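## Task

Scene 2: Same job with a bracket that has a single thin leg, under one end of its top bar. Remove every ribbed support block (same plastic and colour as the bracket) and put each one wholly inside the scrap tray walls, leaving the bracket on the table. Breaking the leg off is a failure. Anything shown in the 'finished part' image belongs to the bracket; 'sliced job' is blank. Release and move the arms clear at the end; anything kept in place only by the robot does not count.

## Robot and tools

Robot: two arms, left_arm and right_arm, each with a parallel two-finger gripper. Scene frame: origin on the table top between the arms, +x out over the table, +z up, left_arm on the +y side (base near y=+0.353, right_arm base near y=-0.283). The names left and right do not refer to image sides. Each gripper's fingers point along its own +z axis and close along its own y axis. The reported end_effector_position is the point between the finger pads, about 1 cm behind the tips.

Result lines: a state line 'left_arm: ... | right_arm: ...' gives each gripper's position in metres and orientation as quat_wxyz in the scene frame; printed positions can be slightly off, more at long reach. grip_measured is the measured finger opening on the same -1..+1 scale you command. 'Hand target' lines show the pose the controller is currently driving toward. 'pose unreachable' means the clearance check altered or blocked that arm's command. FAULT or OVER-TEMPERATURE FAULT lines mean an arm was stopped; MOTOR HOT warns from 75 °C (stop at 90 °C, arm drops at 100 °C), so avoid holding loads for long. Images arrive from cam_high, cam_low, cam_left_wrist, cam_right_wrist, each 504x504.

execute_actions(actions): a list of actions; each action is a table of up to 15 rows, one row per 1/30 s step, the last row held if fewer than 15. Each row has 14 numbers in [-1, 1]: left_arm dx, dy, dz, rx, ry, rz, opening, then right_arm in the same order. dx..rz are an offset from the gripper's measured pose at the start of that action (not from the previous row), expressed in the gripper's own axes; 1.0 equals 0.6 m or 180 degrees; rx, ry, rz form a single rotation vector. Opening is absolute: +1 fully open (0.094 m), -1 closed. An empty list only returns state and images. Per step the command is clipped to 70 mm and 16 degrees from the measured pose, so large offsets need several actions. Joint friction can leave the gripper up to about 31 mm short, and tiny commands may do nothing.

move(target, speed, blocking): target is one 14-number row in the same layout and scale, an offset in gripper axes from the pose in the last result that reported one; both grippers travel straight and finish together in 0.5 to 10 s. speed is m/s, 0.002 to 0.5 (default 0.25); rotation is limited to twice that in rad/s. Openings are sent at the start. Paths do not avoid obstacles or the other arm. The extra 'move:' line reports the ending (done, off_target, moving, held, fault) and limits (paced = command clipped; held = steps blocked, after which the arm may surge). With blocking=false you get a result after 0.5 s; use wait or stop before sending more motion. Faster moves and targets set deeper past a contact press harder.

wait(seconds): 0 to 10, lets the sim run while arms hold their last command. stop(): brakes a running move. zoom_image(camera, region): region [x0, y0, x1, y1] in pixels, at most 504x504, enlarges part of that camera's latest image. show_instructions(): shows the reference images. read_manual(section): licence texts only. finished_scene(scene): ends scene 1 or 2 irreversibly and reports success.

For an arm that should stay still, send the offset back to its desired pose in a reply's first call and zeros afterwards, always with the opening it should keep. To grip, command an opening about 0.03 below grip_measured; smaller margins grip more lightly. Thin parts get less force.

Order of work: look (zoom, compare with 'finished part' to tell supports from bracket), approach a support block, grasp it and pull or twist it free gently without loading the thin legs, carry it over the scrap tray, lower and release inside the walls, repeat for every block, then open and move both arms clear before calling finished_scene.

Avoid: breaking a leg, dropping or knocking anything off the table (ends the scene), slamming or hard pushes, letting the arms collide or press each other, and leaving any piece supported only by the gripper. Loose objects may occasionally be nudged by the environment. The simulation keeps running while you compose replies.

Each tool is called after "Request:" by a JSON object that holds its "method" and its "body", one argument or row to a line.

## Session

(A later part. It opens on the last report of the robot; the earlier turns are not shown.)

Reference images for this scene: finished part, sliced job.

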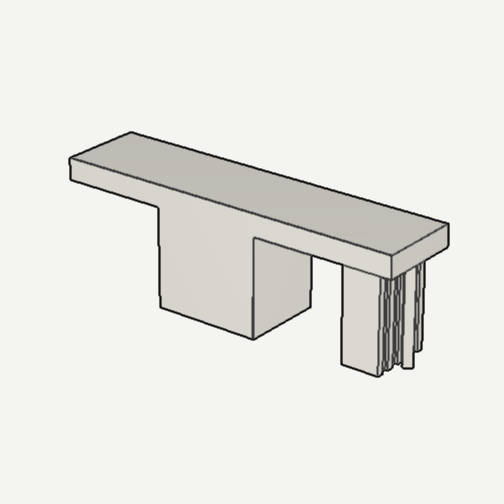

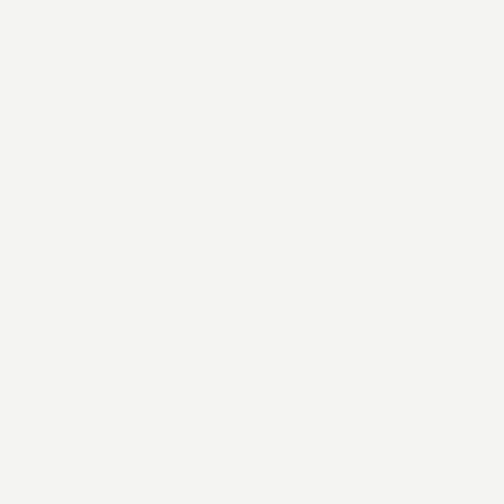

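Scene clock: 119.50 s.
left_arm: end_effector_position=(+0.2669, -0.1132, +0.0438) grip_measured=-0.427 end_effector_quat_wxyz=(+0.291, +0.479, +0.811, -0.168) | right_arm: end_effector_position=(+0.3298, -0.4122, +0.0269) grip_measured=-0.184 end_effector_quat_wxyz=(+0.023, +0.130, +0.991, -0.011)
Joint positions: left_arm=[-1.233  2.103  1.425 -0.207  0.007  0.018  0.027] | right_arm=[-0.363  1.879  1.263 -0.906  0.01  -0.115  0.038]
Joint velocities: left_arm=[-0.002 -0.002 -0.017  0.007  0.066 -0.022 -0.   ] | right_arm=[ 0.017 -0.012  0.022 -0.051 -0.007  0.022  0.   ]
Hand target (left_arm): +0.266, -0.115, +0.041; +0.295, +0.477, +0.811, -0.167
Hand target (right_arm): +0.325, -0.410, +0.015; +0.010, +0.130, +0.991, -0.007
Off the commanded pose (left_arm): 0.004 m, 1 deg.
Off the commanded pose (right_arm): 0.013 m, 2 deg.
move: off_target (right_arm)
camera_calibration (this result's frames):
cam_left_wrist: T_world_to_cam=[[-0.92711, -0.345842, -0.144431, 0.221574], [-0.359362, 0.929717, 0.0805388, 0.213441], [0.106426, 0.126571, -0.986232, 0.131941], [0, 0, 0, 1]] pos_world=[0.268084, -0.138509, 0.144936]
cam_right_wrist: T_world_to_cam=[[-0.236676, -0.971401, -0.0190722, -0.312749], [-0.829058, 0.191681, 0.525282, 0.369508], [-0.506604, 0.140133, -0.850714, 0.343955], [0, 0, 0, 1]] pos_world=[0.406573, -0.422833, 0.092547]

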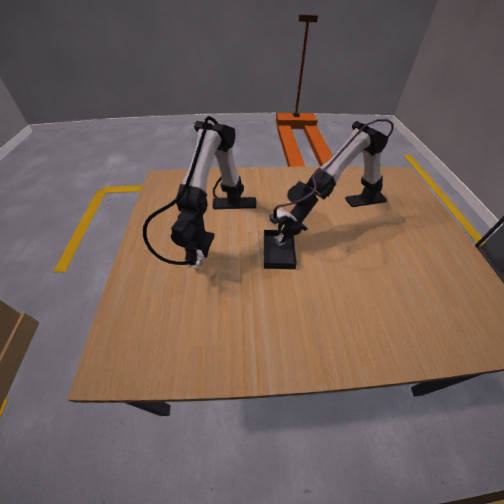

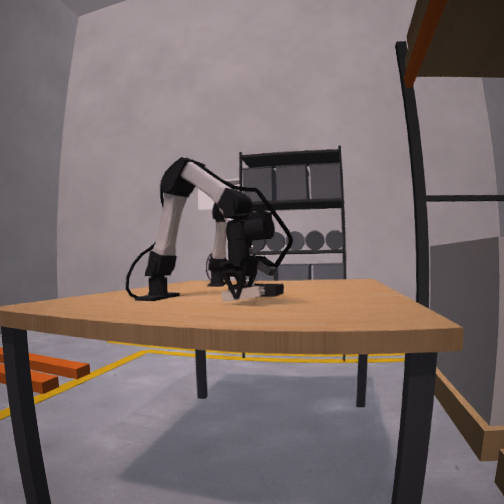

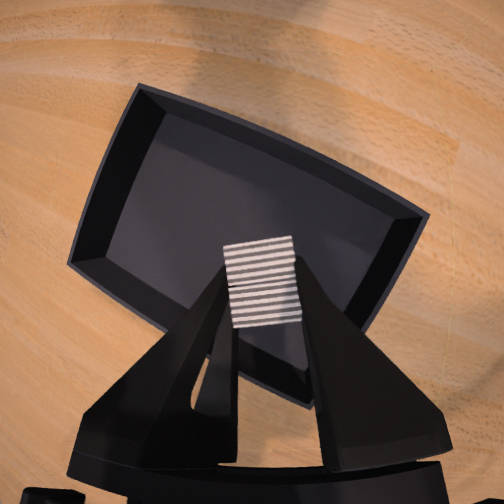

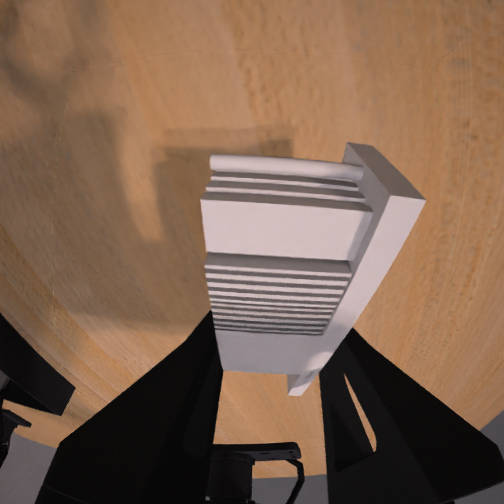

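Request:
{"method": "move", "body": {
  "target": [0,0,0.02,0,0,0,-0.6,0,0,0.03,0,0.035,0,-0.4],
  "speed": 0.04
}}

Request:
{"method": "move", "body": {
  "target": [0,0,0,0,0,0,-0.15,0,0,0,0,0,0,0.05]
}}

Request:
{"method": "move", "body": {
  "target": [0,0,-0.16,0,0,0,-0.15,0.015,0,0,0,-0.03,0,0.05],
  "speed": 0.15
}}

Scene clock: 126.00 s.
left_arm: end_effector_position=(+0.2662, -0.1119, +0.0293) grip_measured=-0.427 end_effector_quat_wxyz=(+0.281, +0.481, +0.814, -0.162) | right_arm: end_effector_position=(+0.3292, -0.4122, +0.0143) grip_measured=-0.184 end_effector_quat_wxyz=(-0.020, +0.130, +0.991, -0.001)
Joint positions: left_arm=[-1.233  2.132  1.425 -0.203  0.006  0.017  0.027] | right_arm=[-0.363  1.97   1.337 -0.975  0.011 -0.115  0.038]
Joint velocities: left_arm=[ 0.002 -0.007  0.002 -0.051 -0.081 -0.037  0.001] | right_arm=[ 0.017 -0.002 -0.012 -0.051 -0.022 -0.037  0.   ]
Hand target (left_arm): +0.271, -0.120, +0.035; +0.291, +0.479, +0.811, -0.168
Hand target (right_arm): +0.330, -0.413, +0.009; -0.031, +0.130, +0.991, -0.003
Off the commanded pose (left_arm): 0.010 m, 1 deg.
Off the commanded pose (right_arm): 0.006 m, 1 deg.
move: done
camera_calibration (this result's frames):
cam_left_wrist: T_world_to_cam=[[-0.92871, -0.34323, -0.140324, 0.219908], [-0.358695, 0.927494, 0.10532, 0.211964], [0.0940012, 0.148145, -0.984488, 0.123298], [0, 0, 0, 1]] pos_world=[0.268671, -0.139382, 0.12992]
cam_right_wrist: T_world_to_cam=[[-0.238656, -0.970662, -0.0293086, -0.312081], [-0.783324, 0.174582, 0.596594, 0.35255], [-0.573974, 0.165339, -0.802008, 0.364885], [0, 0, 0, 1]] pos_world=[0.411115, -0.424804, 0.0731655]

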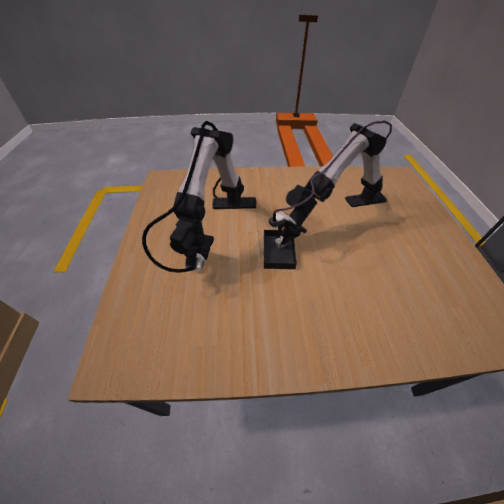

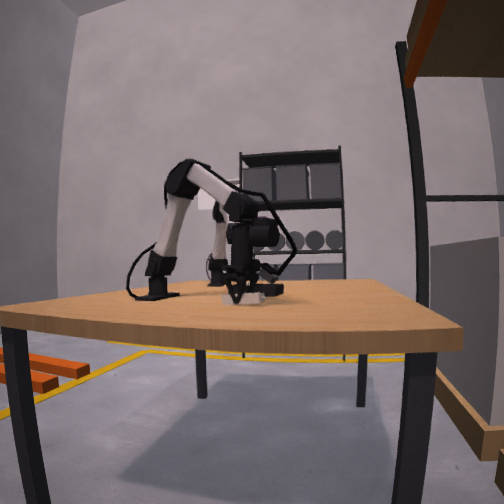

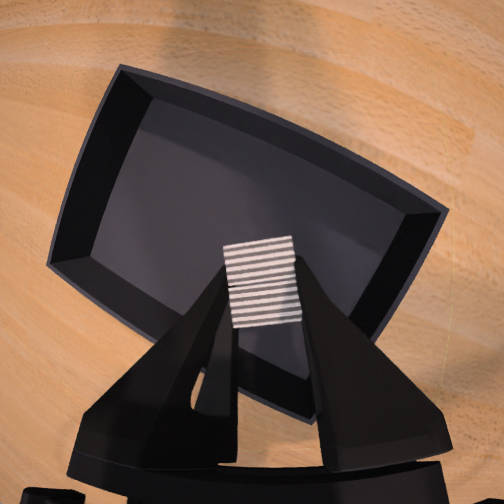

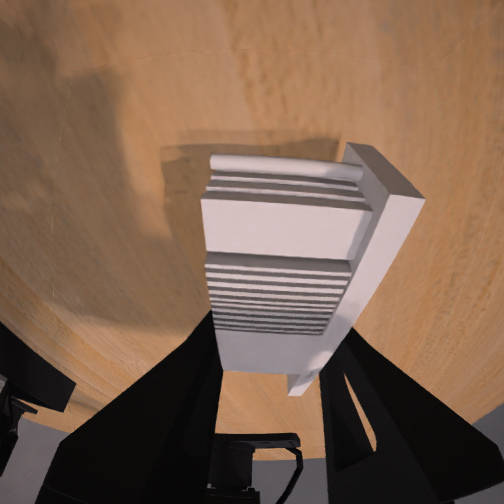

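Scene clock: 126.50 s.
left_arm: end_effector_position=(+0.2662, -0.1119, +0.0293) grip_measured=-0.152 end_effector_quat_wxyz=(+0.281, +0.481, +0.814, -0.162) | right_arm: end_effector_position=(+0.3292, -0.4122, +0.0143) grip_measured=+0.049 end_effector_quat_wxyz=(-0.020, +0.130, +0.991, -0.001)
Joint positions: left_arm=[-1.233  2.132  1.425 -0.203  0.006  0.017  0.04 ] | right_arm=[-0.363  1.97   1.337 -0.975  0.011 -0.115  0.049]
Joint velocities: left_arm=[-0.007 -0.007 -0.017 -0.037  0.007 -0.007 -0.   ] | right_arm=[ 0.002 -0.007 -0.002  0.037  0.007  0.051 -0.001]
Hand target (left_arm): +0.266, -0.112, +0.029; +0.281, +0.481, +0.814, -0.162
Hand target (right_arm): +0.329, -0.412, +0.014; -0.020, +0.130, +0.991, -0.001
Off the commanded pose (left_arm): 0.000 m, 0 deg.
Off the commanded pose (right_arm): 0.000 m, 0 deg.
move: done
camera_calibration (this result's frames):
cam_left_wrist: T_world_to_cam=[[-0.92871, -0.34323, -0.140324, 0.219908], [-0.358695, 0.927494, 0.10532, 0.211964], [0.0940012, 0.148145, -0.984488, 0.123298], [0, 0, 0, 1]] pos_world=[0.268671, -0.139382, 0.12992]
cam_right_wrist: T_world_to_cam=[[-0.238656, -0.970662, -0.0293086, -0.312081], [-0.783324, 0.174582, 0.596594, 0.35255], [-0.573974, 0.165339, -0.802008, 0.364885], [0, 0, 0, 1]] pos_world=[0.411115, -0.424804, 0.0731655]

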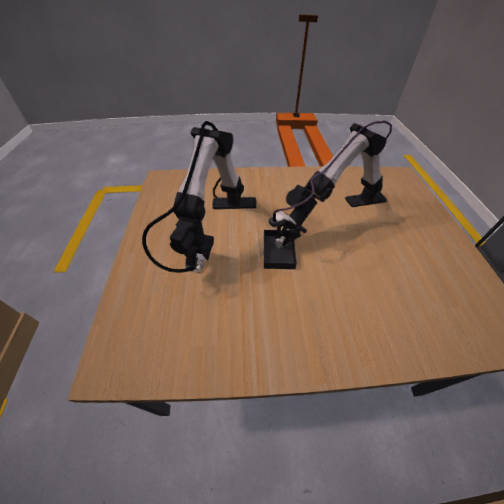

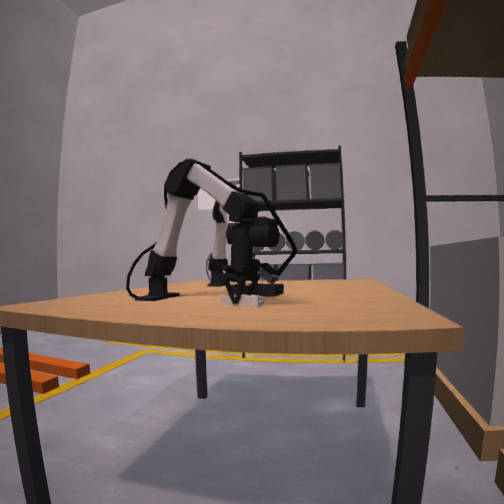

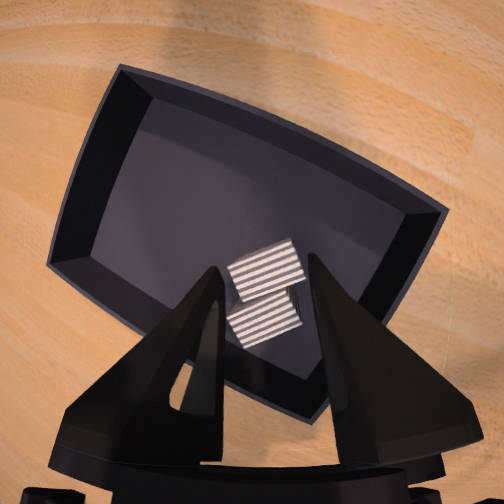

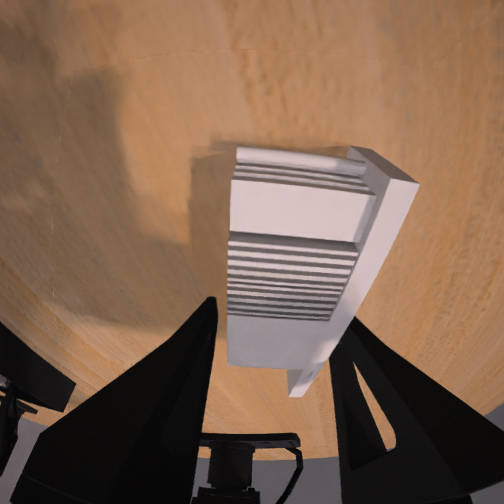

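Scene clock: 127.70 s.
left_arm: end_effector_position=(+0.2397, -0.0660, +0.1079) grip_measured=-0.152 end_effector_quat_wxyz=(+0.286, +0.480, +0.813, -0.165) | right_arm: end_effector_position=(+0.3241, -0.4098, +0.0151) grip_measured=+0.049 end_effector_quat_wxyz=(+0.021, +0.130, +0.991, -0.010)
Joint positions: left_arm=[-1.233  1.829  1.313 -0.38   0.006  0.017  0.04 ] | right_arm=[-0.363  1.878  1.211 -0.857  0.009 -0.115  0.049]
Joint velocities: left_arm=[ 0.002 -0.017 -0.007 -0.066  0.037  0.007 -0.   ] | right_arm=[ 0.002  0.002  0.007 -0.007 -0.081 -0.037 -0.001]
Hand target (left_arm): +0.237, -0.060, +0.105; +0.281, +0.481, +0.814, -0.162
Hand target (right_arm): +0.321, -0.410, +0.015; +0.027, +0.129, +0.991, -0.008
Off the commanded pose (left_arm): 0.007 m, 1 deg.
Off the commanded pose (right_arm): 0.004 m, 1 deg.
move: done
camera_calibration (this result's frames):
cam_left_wrist: T_world_to_cam=[[-0.927766, -0.344866, -0.142541, 0.221978], [-0.359354, 0.928636, 0.0921913, 0.153222], [0.100575, 0.136754, -0.985486, 0.194078], [0, 0, 0, 1]] pos_world=[0.241485, -0.0922755, 0.208776]
cam_right_wrist: T_world_to_cam=[[-0.236684, -0.971377, -0.0201903, -0.311988], [-0.827904, 0.190763, 0.527431, 0.369815], [-0.508483, 0.14155, -0.849358, 0.331936], [0, 0, 0, 1]] pos_world=[0.401113, -0.42059, 0.080581]

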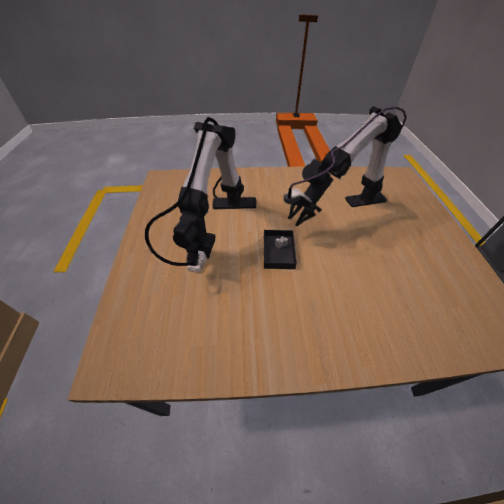

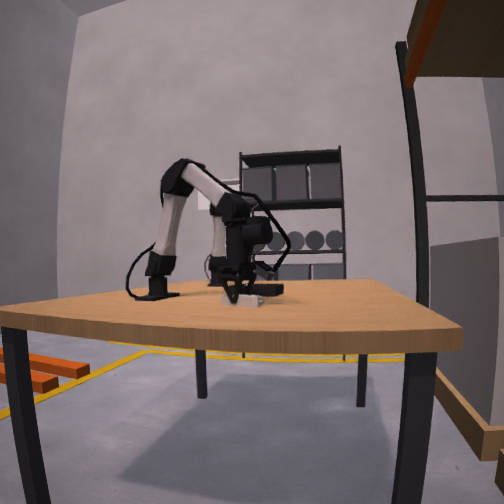

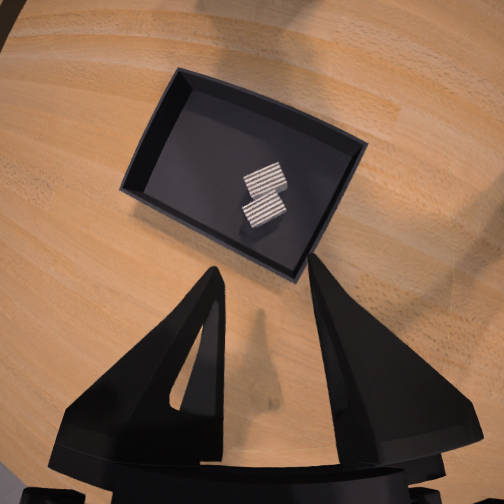

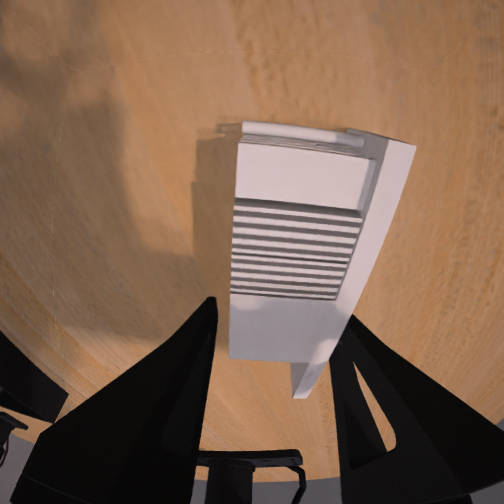

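Request:
{"method": "move", "body": {
  "target": [0.075,0.18,-0.1,0,-0.285,0,-0.1,0.005,-0.004,0,0,-0.06,0,0.05]
}}

Request:
{"method": "move", "body": {
  "target": [0,0,0,0,0,0.1,-0.1,0,0,0,0,0,0,-0.4]
}}

Request:
{"method": "move", "body": {
  "target": [0,0,0,0,0,0.4,-0.1,-0.045,0,-0.19,0.064,0,-0.27,-0.4]
}}

Scene clock: 135.30 s.
left_arm: end_effector_position=(+0.3005, +0.0478, +0.1300) grip_measured=-0.102 end_effector_quat_wxyz=(+0.615, +0.358, +0.608, -0.352) | right_arm: end_effector_position=(+0.3248, -0.4112, +0.0158) grip_measured=+0.049 end_effector_quat_wxyz=(+0.109, +0.129, +0.985, -0.025)
Joint positions: left_arm=[-0.811  1.887  0.445  1.446  0.426  0.011  0.042] | right_arm=[-0.374  1.739  1.011 -0.618 -0.006 -0.125  0.049]
Joint velocities: left_arm=[-0.012 -0.002  0.002 -0.066 -0.037 -0.081 -0.   ] | right_arm=[-0.012 -0.007 -0.002 -0.007 -0.022  0.051 -0.   ]
Hand target (left_arm): +0.298, +0.050, +0.126; +0.611, +0.359, +0.609, -0.356
Hand target (right_arm): +0.321, -0.411, +0.016; +0.114, +0.128, +0.985, -0.024
Off the commanded pose (left_arm): 0.004 m, 1 deg.
Off the commanded pose (right_arm): 0.004 m, 1 deg.
move: done
camera_calibration (this result's frames):
cam_left_wrist: T_world_to_cam=[[-0.840665, -0.497735, -0.213405, 0.31115], [-0.213483, 0.666728, -0.714072, 0.140871], [0.497701, -0.554738, -0.666753, 0.0665009], [0, 0, 0, 1]] pos_world=[0.258549, 0.097838, 0.211333]
cam_right_wrist: T_world_to_cam=[[-0.233027, -0.972435, -0.00824441, -0.314957], [-0.904869, 0.213715, 0.368155, 0.407215], [-0.356245, 0.0932504, -0.929728, 0.265035], [0, 0, 0, 1]] pos_world=[0.3895, -0.418018, 0.093895]

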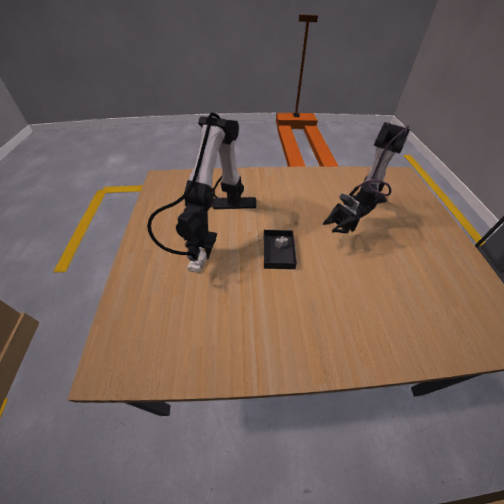

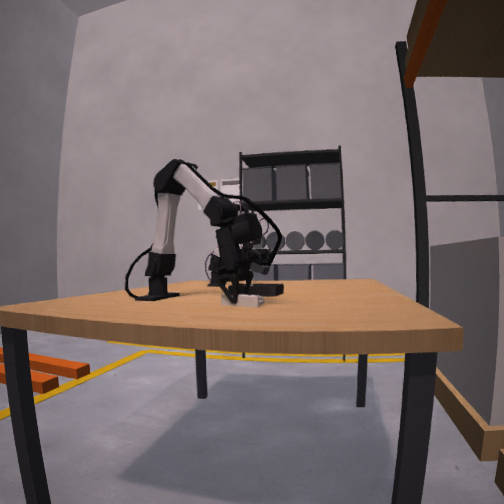

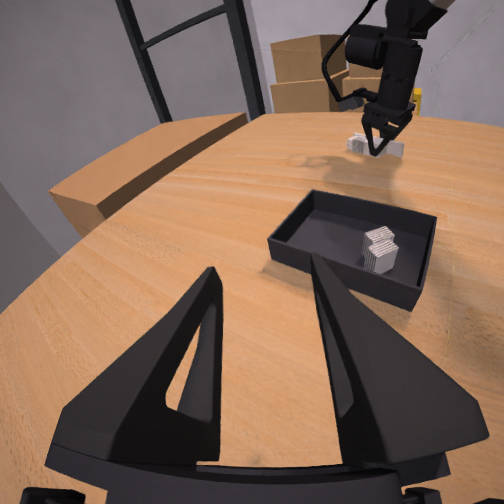

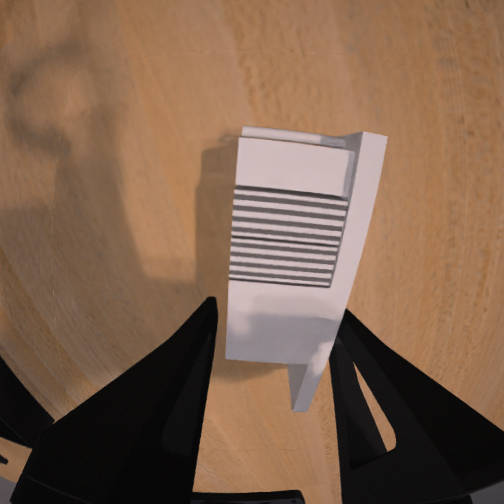

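Scene clock: 136.47 s.
left_arm: end_effector_position=(+0.3005, +0.0478, +0.1300) grip_measured=-0.102 end_effector_quat_wxyz=(+0.661, +0.447, +0.547, -0.254) | right_arm: end_effector_position=(+0.3248, -0.4112, +0.0158) grip_measured=-0.186 end_effector_quat_wxyz=(+0.109, +0.129, +0.985, -0.025)
Joint positions: left_arm=[-0.811  1.887  0.445  1.446  0.426  0.317  0.042] | right_arm=[-0.374  1.739  1.011 -0.618 -0.006 -0.125  0.038]
Joint velocities: left_arm=[-0.017 -0.012  0.002 -0.066 -0.095 -0.022  0.   ] | right_arm=[ 0.002 -0.002  0.002  0.007 -0.007 -0.066 -0.   ]
Hand target (left_arm): +0.301, +0.048, +0.130; +0.662, +0.449, +0.545, -0.251
Hand target (right_arm): +0.325, -0.411, +0.016; +0.109, +0.129, +0.985, -0.025
Off the commanded pose (left_arm): 0.000 m, 1 deg.
Off the commanded pose (right_arm): 0.000 m, 0 deg.
move: done
camera_calibration (this result's frames):
cam_left_wrist: T_world_to_cam=[[-0.745312, -0.444356, -0.497048, 0.316813], [-0.0337525, 0.76971, -0.637501, 0.0719741], [0.66586, -0.458361, -0.588672, 0.00120136], [0, 0, 0, 1]] pos_world=[0.237754, 0.0859294, 0.204062]
cam_right_wrist: T_world_to_cam=[[-0.233027, -0.972435, -0.00824441, -0.314957], [-0.904869, 0.213715, 0.368155, 0.407215], [-0.356245, 0.0932504, -0.929728, 0.265035], [0, 0, 0, 1]] pos_world=[0.3895, -0.418018, 0.093895]

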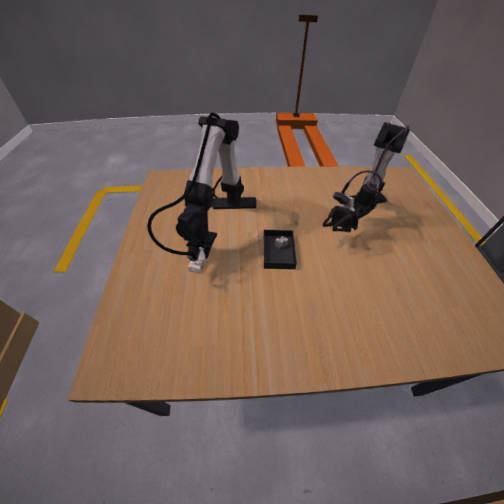

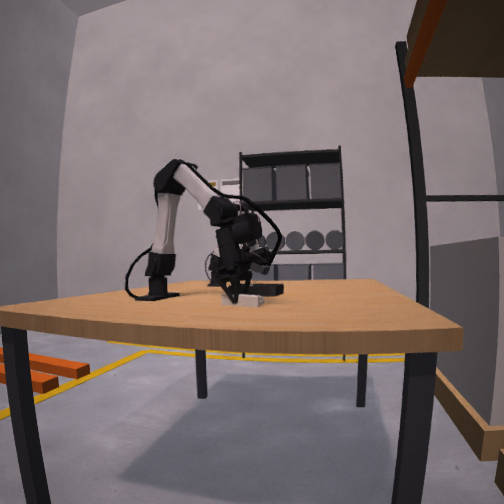

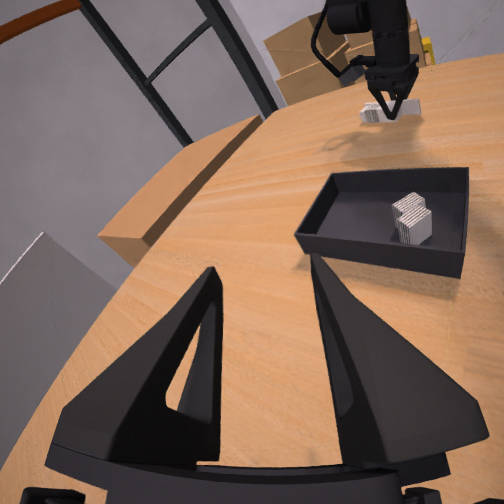

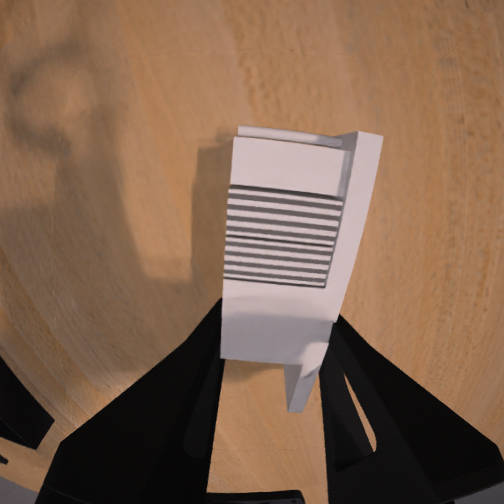

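Scene clock: 139.53 s.
left_arm: end_effector_position=(+0.3005, +0.0478, +0.1300) grip_measured=-0.101 end_effector_quat_wxyz=(+0.685, +0.682, +0.183, +0.180) | right_arm: end_effector_position=(+0.3245, -0.4103, +0.1202) grip_measured=-0.185 end_effector_quat_wxyz=(+0.064, -0.271, +0.948, -0.153)
Joint positions: left_arm=[-0.811  1.887  0.445  1.446  0.426  1.565  0.042] | right_arm=[-0.275  1.58   1.246 -0.962  0.188 -0.869  0.038]
Joint velocities: left_arm=[-0.012  0.012 -0.007 -0.066 -0.051  0.022  0.   ] | right_arm=[-0.007  0.007  0.007 -0.051 -0.066 -0.022 -0.001]
Hand target (left_arm): +0.301, +0.048, +0.130; +0.684, +0.683, +0.180, +0.183
Hand target (right_arm): +0.328, -0.409, +0.133; +0.074, -0.277, +0.944, -0.163
Off the commanded pose (left_arm): 0.000 m, 0 deg.
Off the commanded pose (right_arm): 0.013 m, 2 deg.
move: off_target (right_arm)
camera_calibration (this result's frames):
cam_left_wrist: T_world_to_cam=[[0.17932, 0.0820405, -0.980364, 0.0765756], [0.278991, 0.951365, 0.130645, -0.130569], [0.943403, -0.29694, 0.147711, -0.185665], [0, 0, 0, 1]] pos_world=[0.197853, 0.0628052, 0.119555]
cam_right_wrist: T_world_to_cam=[[0.517969, -0.804334, 0.291129, -0.524017], [-0.793714, -0.325023, 0.514177, 0.0935776], [-0.318946, -0.497401, -0.806763, 0.0926818], [0, 0, 0, 1]] pos_world=[0.375259, -0.34497, 0.179214]

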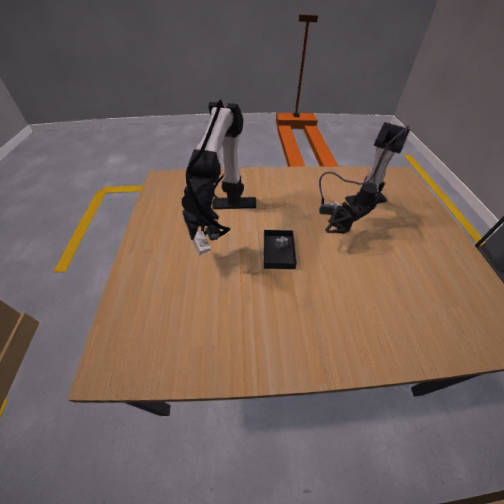

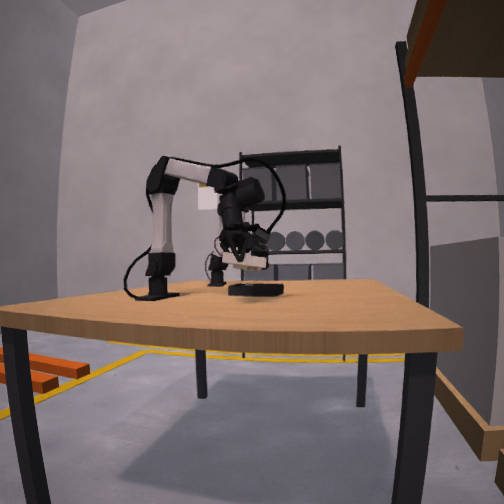

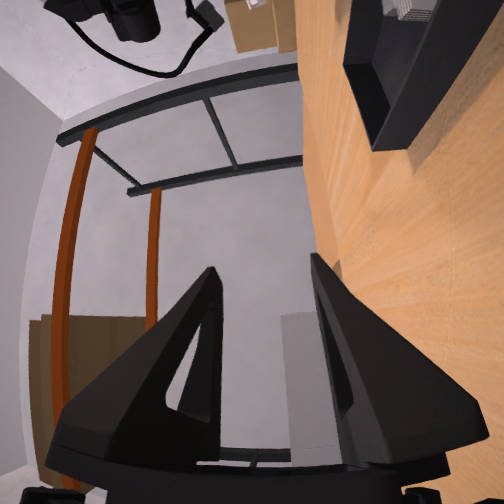

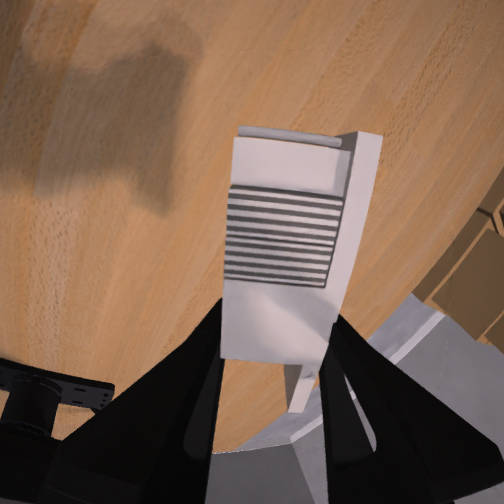

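Request:
{"method": "move", "body": {
  "target": [0,0,0,0,0,0,-0.1,-0.316,0.469,-0.175,-0.1,-0.06,0,-0.4]
}}

Request:
{"method": "move", "body": {
  "target": [0,0,0.08,0,0,0,-0.1,0,0,0,0,0,0,-0.4],
  "speed": 0.05
}}

Scene clock: 146.77 s.
left_arm: end_effector_position=(+0.3005, +0.0478, +0.1300) grip_measured=-0.101 end_effector_quat_wxyz=(+0.685, +0.682, +0.182, +0.181) | right_arm: end_effector_position=(+0.3272, -0.0545, +0.1370) grip_measured=-0.185 end_effector_quat_wxyz=(+0.117, -0.296, +0.948, +0.023)
Joint positions: left_arm=[-0.811  1.887  0.445  1.446  0.426  1.568  0.042] | right_arm=[ 0.648  1.812  1.597 -1.118  0.033  0.028  0.038]
Joint velocities: left_arm=[-0.032  0.007  0.007 -0.022 -0.081  0.007 -0.   ] | right_arm=[-0.017 -0.002  0.002 -0.037 -0.022 -0.007  0.   ]
Hand target (left_arm): +0.301, +0.048, +0.130; +0.685, +0.682, +0.183, +0.180
Hand target (right_arm): +0.329, -0.051, +0.136; +0.112, -0.291, +0.950, +0.025
Off the commanded pose (left_arm): 0.000 m, 0 deg.
Off the commanded pose (right_arm): 0.003 m, 1 deg.
move: done
camera_calibration (this result's frames):
cam_left_wrist: T_world_to_cam=[[0.181916, 0.0835261, -0.97976, 0.0756458], [0.278632, 0.951169, 0.132823, -0.130735], [0.943012, -0.297155, 0.14976, -0.185804], [0, 0, 0, 1]] pos_world=[0.197881, 0.0628202, 0.119305]
cam_right_wrist: T_world_to_cam=[[0.588618, -0.808401, -0.00406765, -0.227041], [-0.754744, -0.551338, 0.355512, 0.199418], [-0.289639, -0.206191, -0.934663, 0.30788], [0, 0, 0, 1]] pos_world=[0.373324, -0.0101119, 0.215945]

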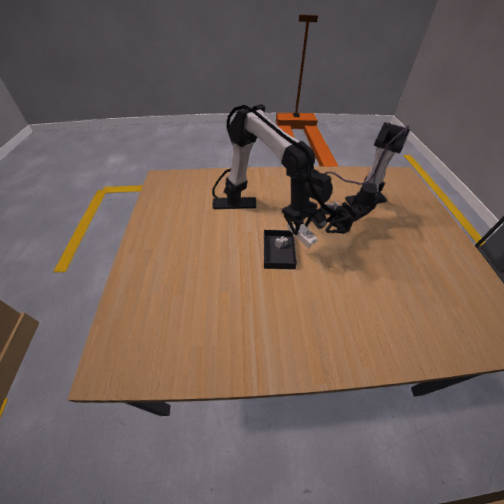

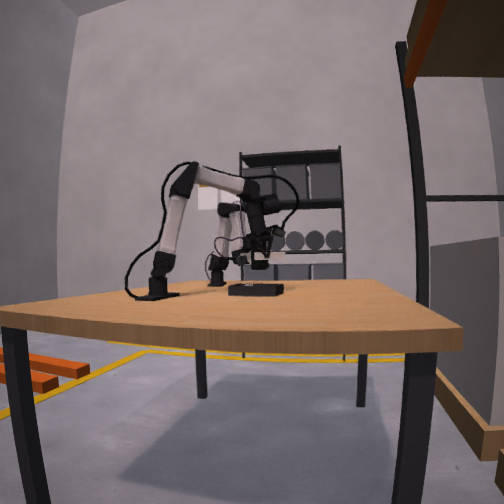

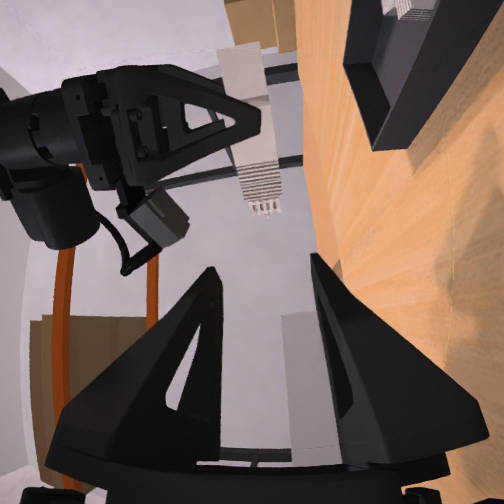

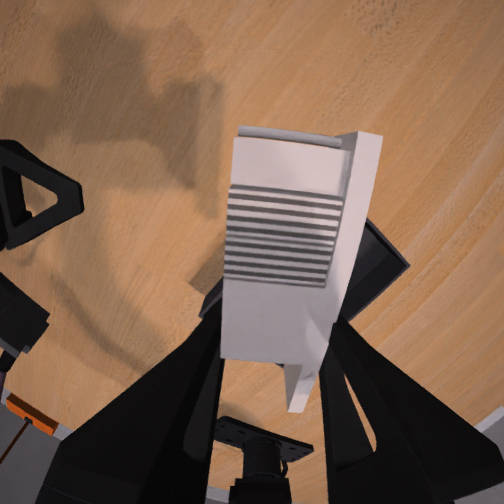

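Scene clock: 148.07 s.
left_arm: end_effector_position=(+0.3211, +0.0104, +0.1302) grip_measured=-0.101 end_effector_quat_wxyz=(+0.684, +0.684, +0.180, +0.178) | right_arm: end_effector_position=(+0.3272, -0.0545, +0.1370) grip_measured=-0.185 end_effector_quat_wxyz=(+0.117, -0.296, +0.948, +0.023)
Joint positions: left_arm=[-0.868  1.968  0.61   1.359  0.376  1.568  0.042] | right_arm=[ 0.648  1.812  1.597 -1.118  0.033  0.028  0.038]
Joint velocities: left_arm=[ 0.002 -0.002 -0.017 -0.051 -0.037 -0.007 -0.   ] | right_arm=[-0.027 -0.007  0.007  0.022  0.007 -0.051 -0.   ]
Hand target (left_arm): +0.324, +0.006, +0.130; +0.684, +0.682, +0.181, +0.182
Hand target (right_arm): +0.327, -0.055, +0.137; +0.117, -0.296, +0.948, +0.023
Off the commanded pose (left_arm): 0.005 m, 0 deg.
Off the commanded pose (right_arm): 0.000 m, 0 deg.
move: done
camera_calibration (this result's frames):
cam_left_wrist: T_world_to_cam=[[0.17999, 0.0841556, -0.980062, 0.0758538], [0.284763, 0.949214, 0.133804, -0.103006], [0.941548, -0.303169, 0.146885, -0.215442], [0, 0, 0, 1]] pos_world=[0.218529, 0.0260758, 0.119769]
cam_right_wrist: T_world_to_cam=[[0.588618, -0.808401, -0.00406765, -0.227041], [-0.754744, -0.551338, 0.355512, 0.199418], [-0.289639, -0.206191, -0.934663, 0.30788], [0, 0, 0, 1]] pos_world=[0.373324, -0.0101119, 0.215945]

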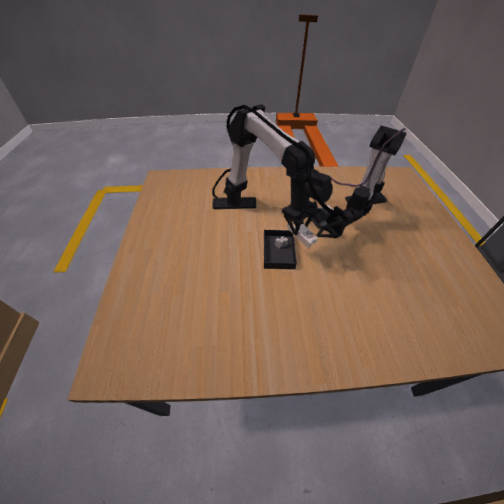

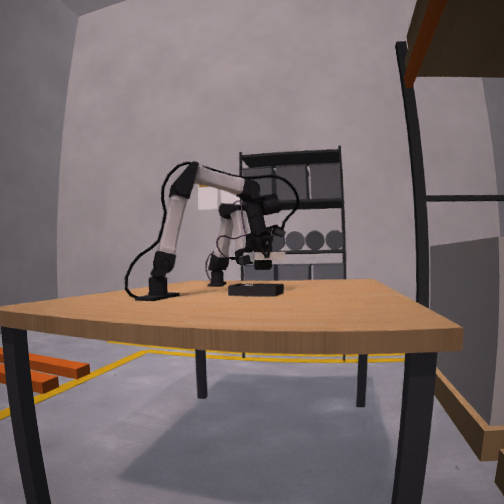

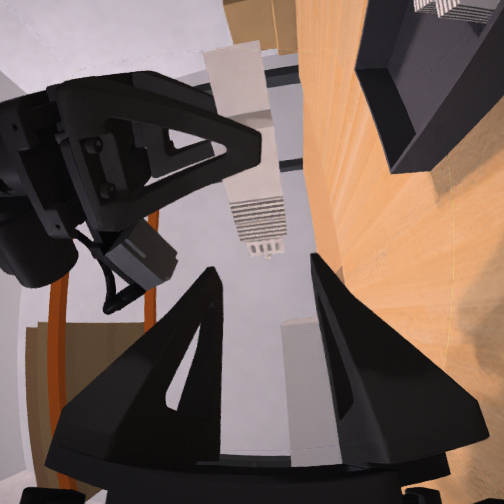

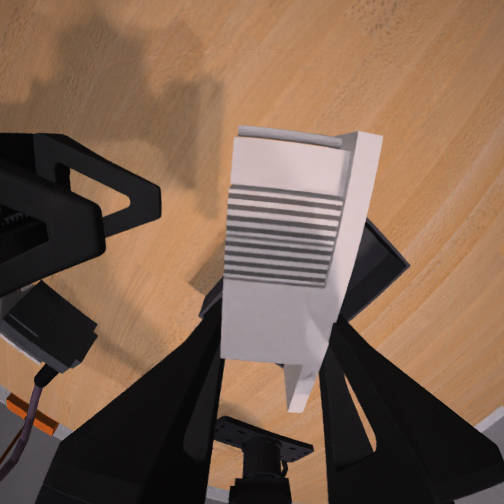

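Request:
{"method": "move", "body": {
  "target": [-0.003,0.007,0.055,0,0,0,-0.1,0,0,0,0,0,0,-0.4],
  "speed": 0.03
}}

Scene clock: 151.17 s.
left_arm: end_effector_position=(+0.3328, -0.0146, +0.1343) grip_measured=-0.101 end_effector_quat_wxyz=(+0.684, +0.685, +0.179, +0.176) | right_arm: end_effector_position=(+0.3272, -0.0545, +0.1370) grip_measured=-0.185 end_effector_quat_wxyz=(+0.117, -0.296, +0.948, +0.023)
Joint positions: left_arm=[-0.901  2.006  0.721  1.283  0.348  1.568  0.042] | right_arm=[ 0.648  1.812  1.597 -1.118  0.033  0.028  0.038]
Joint velocities: left_arm=[-0.002 -0.002 -0.012 -0.007 -0.051 -0.11  -0.002] | right_arm=[ 0.002  0.002 -0.007 -0.022 -0.022 -0.037 -0.001]
Hand target (left_arm): +0.336, -0.019, +0.134; +0.684, +0.684, +0.180, +0.179
Hand target (right_arm): +0.327, -0.055, +0.137; +0.117, -0.296, +0.948, +0.023
Off the commanded pose (left_arm): 0.005 m, 0 deg.
Off the commanded pose (right_arm): 0.000 m, 0 deg.
move: done
camera_calibration (this result's frames):
cam_left_wrist: T_world_to_cam=[[0.178515, 0.08476, -0.98028, 0.0804205], [0.290824, 0.947224, 0.134863, -0.0852652], [0.939976, -0.309163, 0.144443, -0.233841], [0, 0, 0, 1]] pos_world=[0.230246, 0.00165368, 0.12411]
cam_right_wrist: T_world_to_cam=[[0.588618, -0.808401, -0.00406765, -0.227041], [-0.754744, -0.551338, 0.355512, 0.199418], [-0.289639, -0.206191, -0.934663, 0.30788], [0, 0, 0, 1]] pos_world=[0.373324, -0.0101119, 0.215945]

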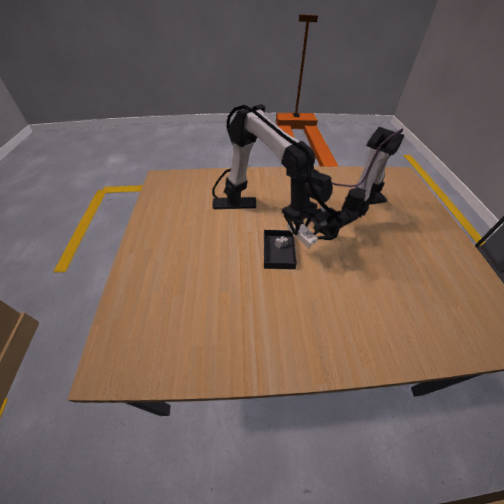

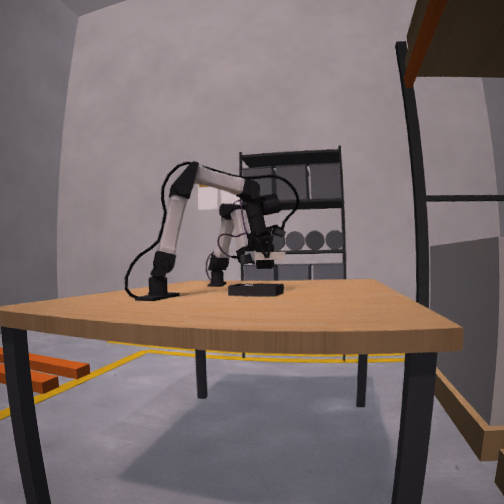

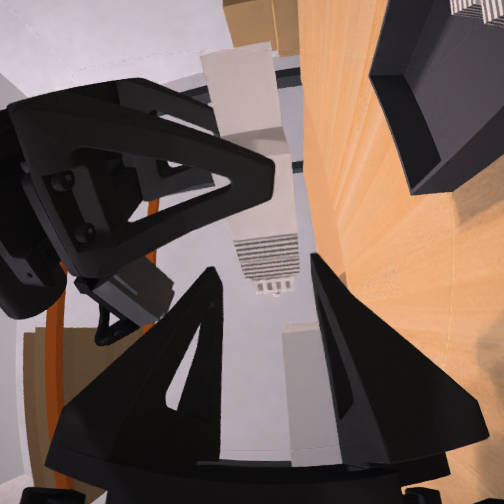

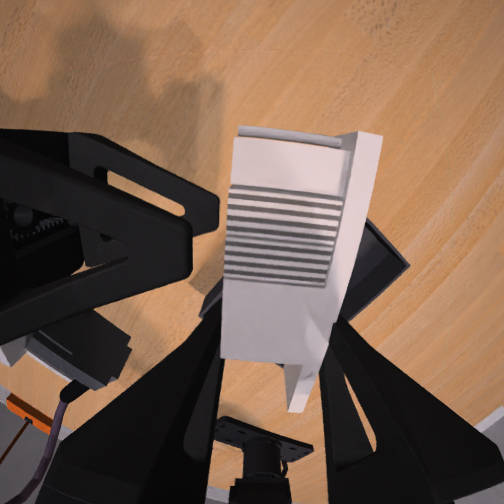

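Request:
{"method": "move", "body": {
  "target": [0.008,-0.003,0.037,0,0,0,-0.2,0,0,0,0,0,0,-0.4],
  "speed": 0.02
}}

Request:
{"method": "move", "body": {
  "target": [0,0,0,0,0,0,-0.65,0,0,0,0,0,0,-0.4]
}}

Scene clock: 167.07 s.
left_arm: end_effector_position=(+0.3462, -0.0262, +0.1318) grip_measured=-0.198 end_effector_quat_wxyz=(+0.683, +0.686, +0.180, +0.175) | right_arm: end_effector_position=(+0.3272, -0.0545, +0.1370) grip_measured=-0.185 end_effector_quat_wxyz=(+0.117, -0.296, +0.948, +0.023)
Joint positions: left_arm=[-0.901  2.053  0.798  1.248  0.347  1.568  0.038] | right_arm=[ 0.648  1.812  1.597 -1.118  0.033  0.028  0.038]
Joint velocities: left_arm=[ 0.007 -0.007  0.002  0.037  0.022 -0.066 -0.   ] | right_arm=[-0.002  0.007 -0.002 -0.007 -0.007  0.022 -0.001]
Hand target (left_arm): +0.348, -0.032, +0.133; +0.684, +0.685, +0.179, +0.176
Hand target (right_arm): +0.327, -0.055, +0.137; +0.117, -0.296, +0.948, +0.023
Off the commanded pose (left_arm): 0.006 m, 0 deg.
Off the commanded pose (right_arm): 0.000 m, 0 deg.
move: done
camera_calibration (this result's frames):
cam_left_wrist: T_world_to_cam=[[0.175347, 0.0875973, -0.980602, 0.0777532], [0.29053, 0.947072, 0.136553, -0.0780271], [0.940662, -0.308839, 0.140616, -0.249438], [0, 0, 0, 1]] pos_world=[0.243672, -0.00994971, 0.121975]
cam_right_wrist: T_world_to_cam=[[0.588618, -0.808401, -0.00406765, -0.227041], [-0.754744, -0.551338, 0.355512, 0.199418], [-0.289639, -0.206191, -0.934663, 0.30788], [0, 0, 0, 1]] pos_world=[0.373324, -0.0101119, 0.215945]

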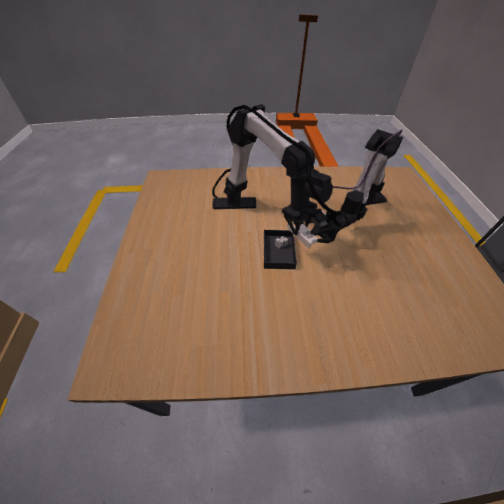

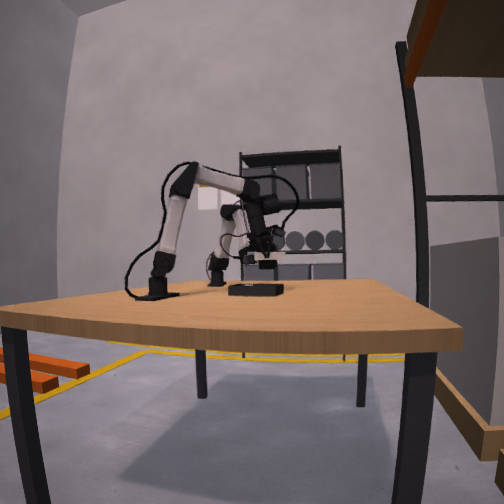

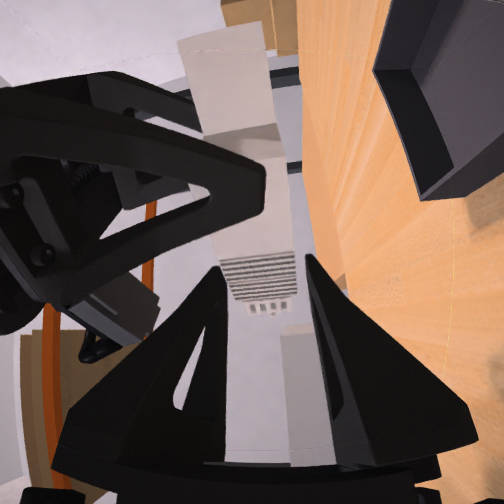

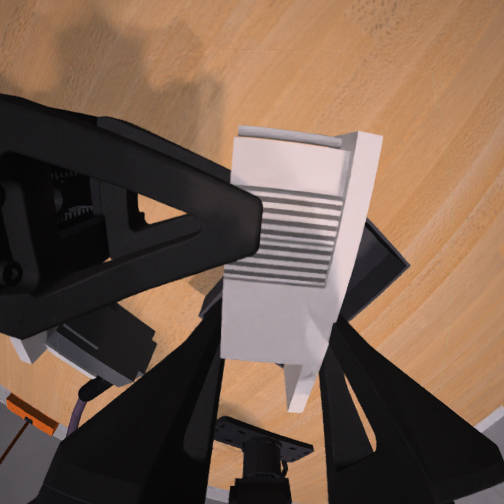

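Scene clock: 167.57 s.
left_arm: end_effector_position=(+0.3462, -0.0262, +0.1317) grip_measured=-0.427 end_effector_quat_wxyz=(+0.683, +0.686, +0.180, +0.175) | right_arm: end_effector_position=(+0.3271, -0.0544, +0.1370) grip_measured=-0.185 end_effector_quat_wxyz=(+0.117, -0.296, +0.948, +0.023)
Joint positions: left_arm=[-0.901  2.053  0.798  1.248  0.347  1.568  0.027] | right_arm=[ 0.648  1.812  1.597 -1.118  0.032  0.028  0.038]
Joint velocities: left_arm=[ 0.017 -0.002 -0.012 -0.037  0.007 -0.037 -0.   ] | right_arm=[ 0.007 -0.022  0.007  0.037  0.051 -0.037 -0.001]
Hand target (left_arm): +0.346, -0.026, +0.132; +0.683, +0.686, +0.180, +0.175
Hand target (right_arm): +0.327, -0.054, +0.137; +0.117, -0.296, +0.948, +0.023
Off the commanded pose (left_arm): 0.000 m, 0 deg.
Off the commanded pose (right_arm): 0.000 m, 0 deg.
move: done
camera_calibration (this result's frames):
cam_left_wrist: T_world_to_cam=[[0.175064, 0.0878428, -0.98063, 0.077773], [0.29057, 0.947038, 0.136707, -0.0780498], [0.940703, -0.308874, 0.140268, -0.249394], [0, 0, 0, 1]] pos_world=[0.243669, -0.00994688, 0.121919]
cam_right_wrist: T_world_to_cam=[[0.588761, -0.808293, -0.00480931, -0.226849], [-0.754489, -0.551685, 0.355515, 0.199317], [-0.290014, -0.205685, -0.934658, 0.308025], [0, 0, 0, 1]] pos_world=[0.373274, -0.0100447, 0.215947]

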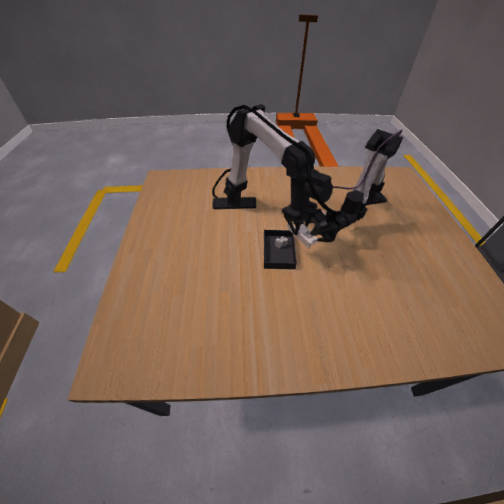

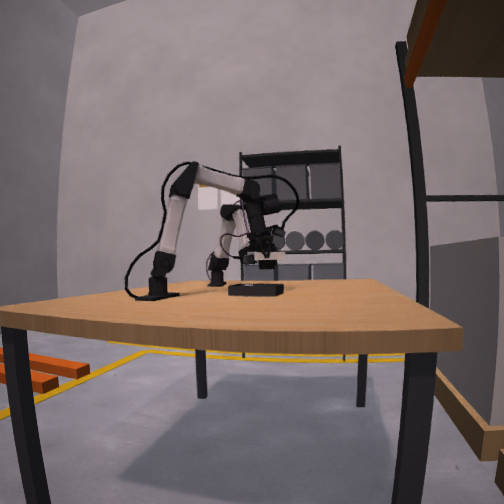

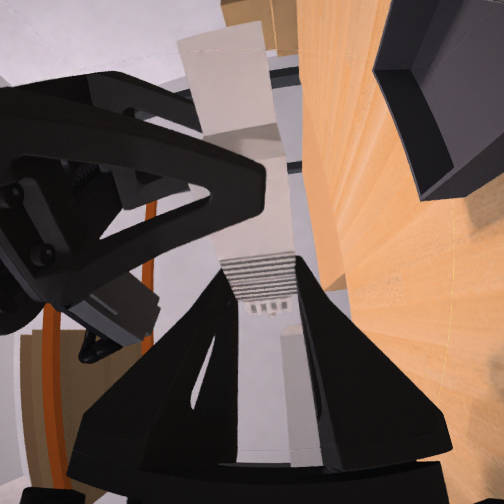

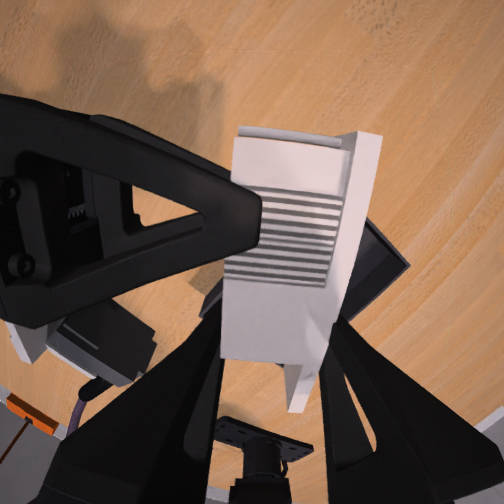

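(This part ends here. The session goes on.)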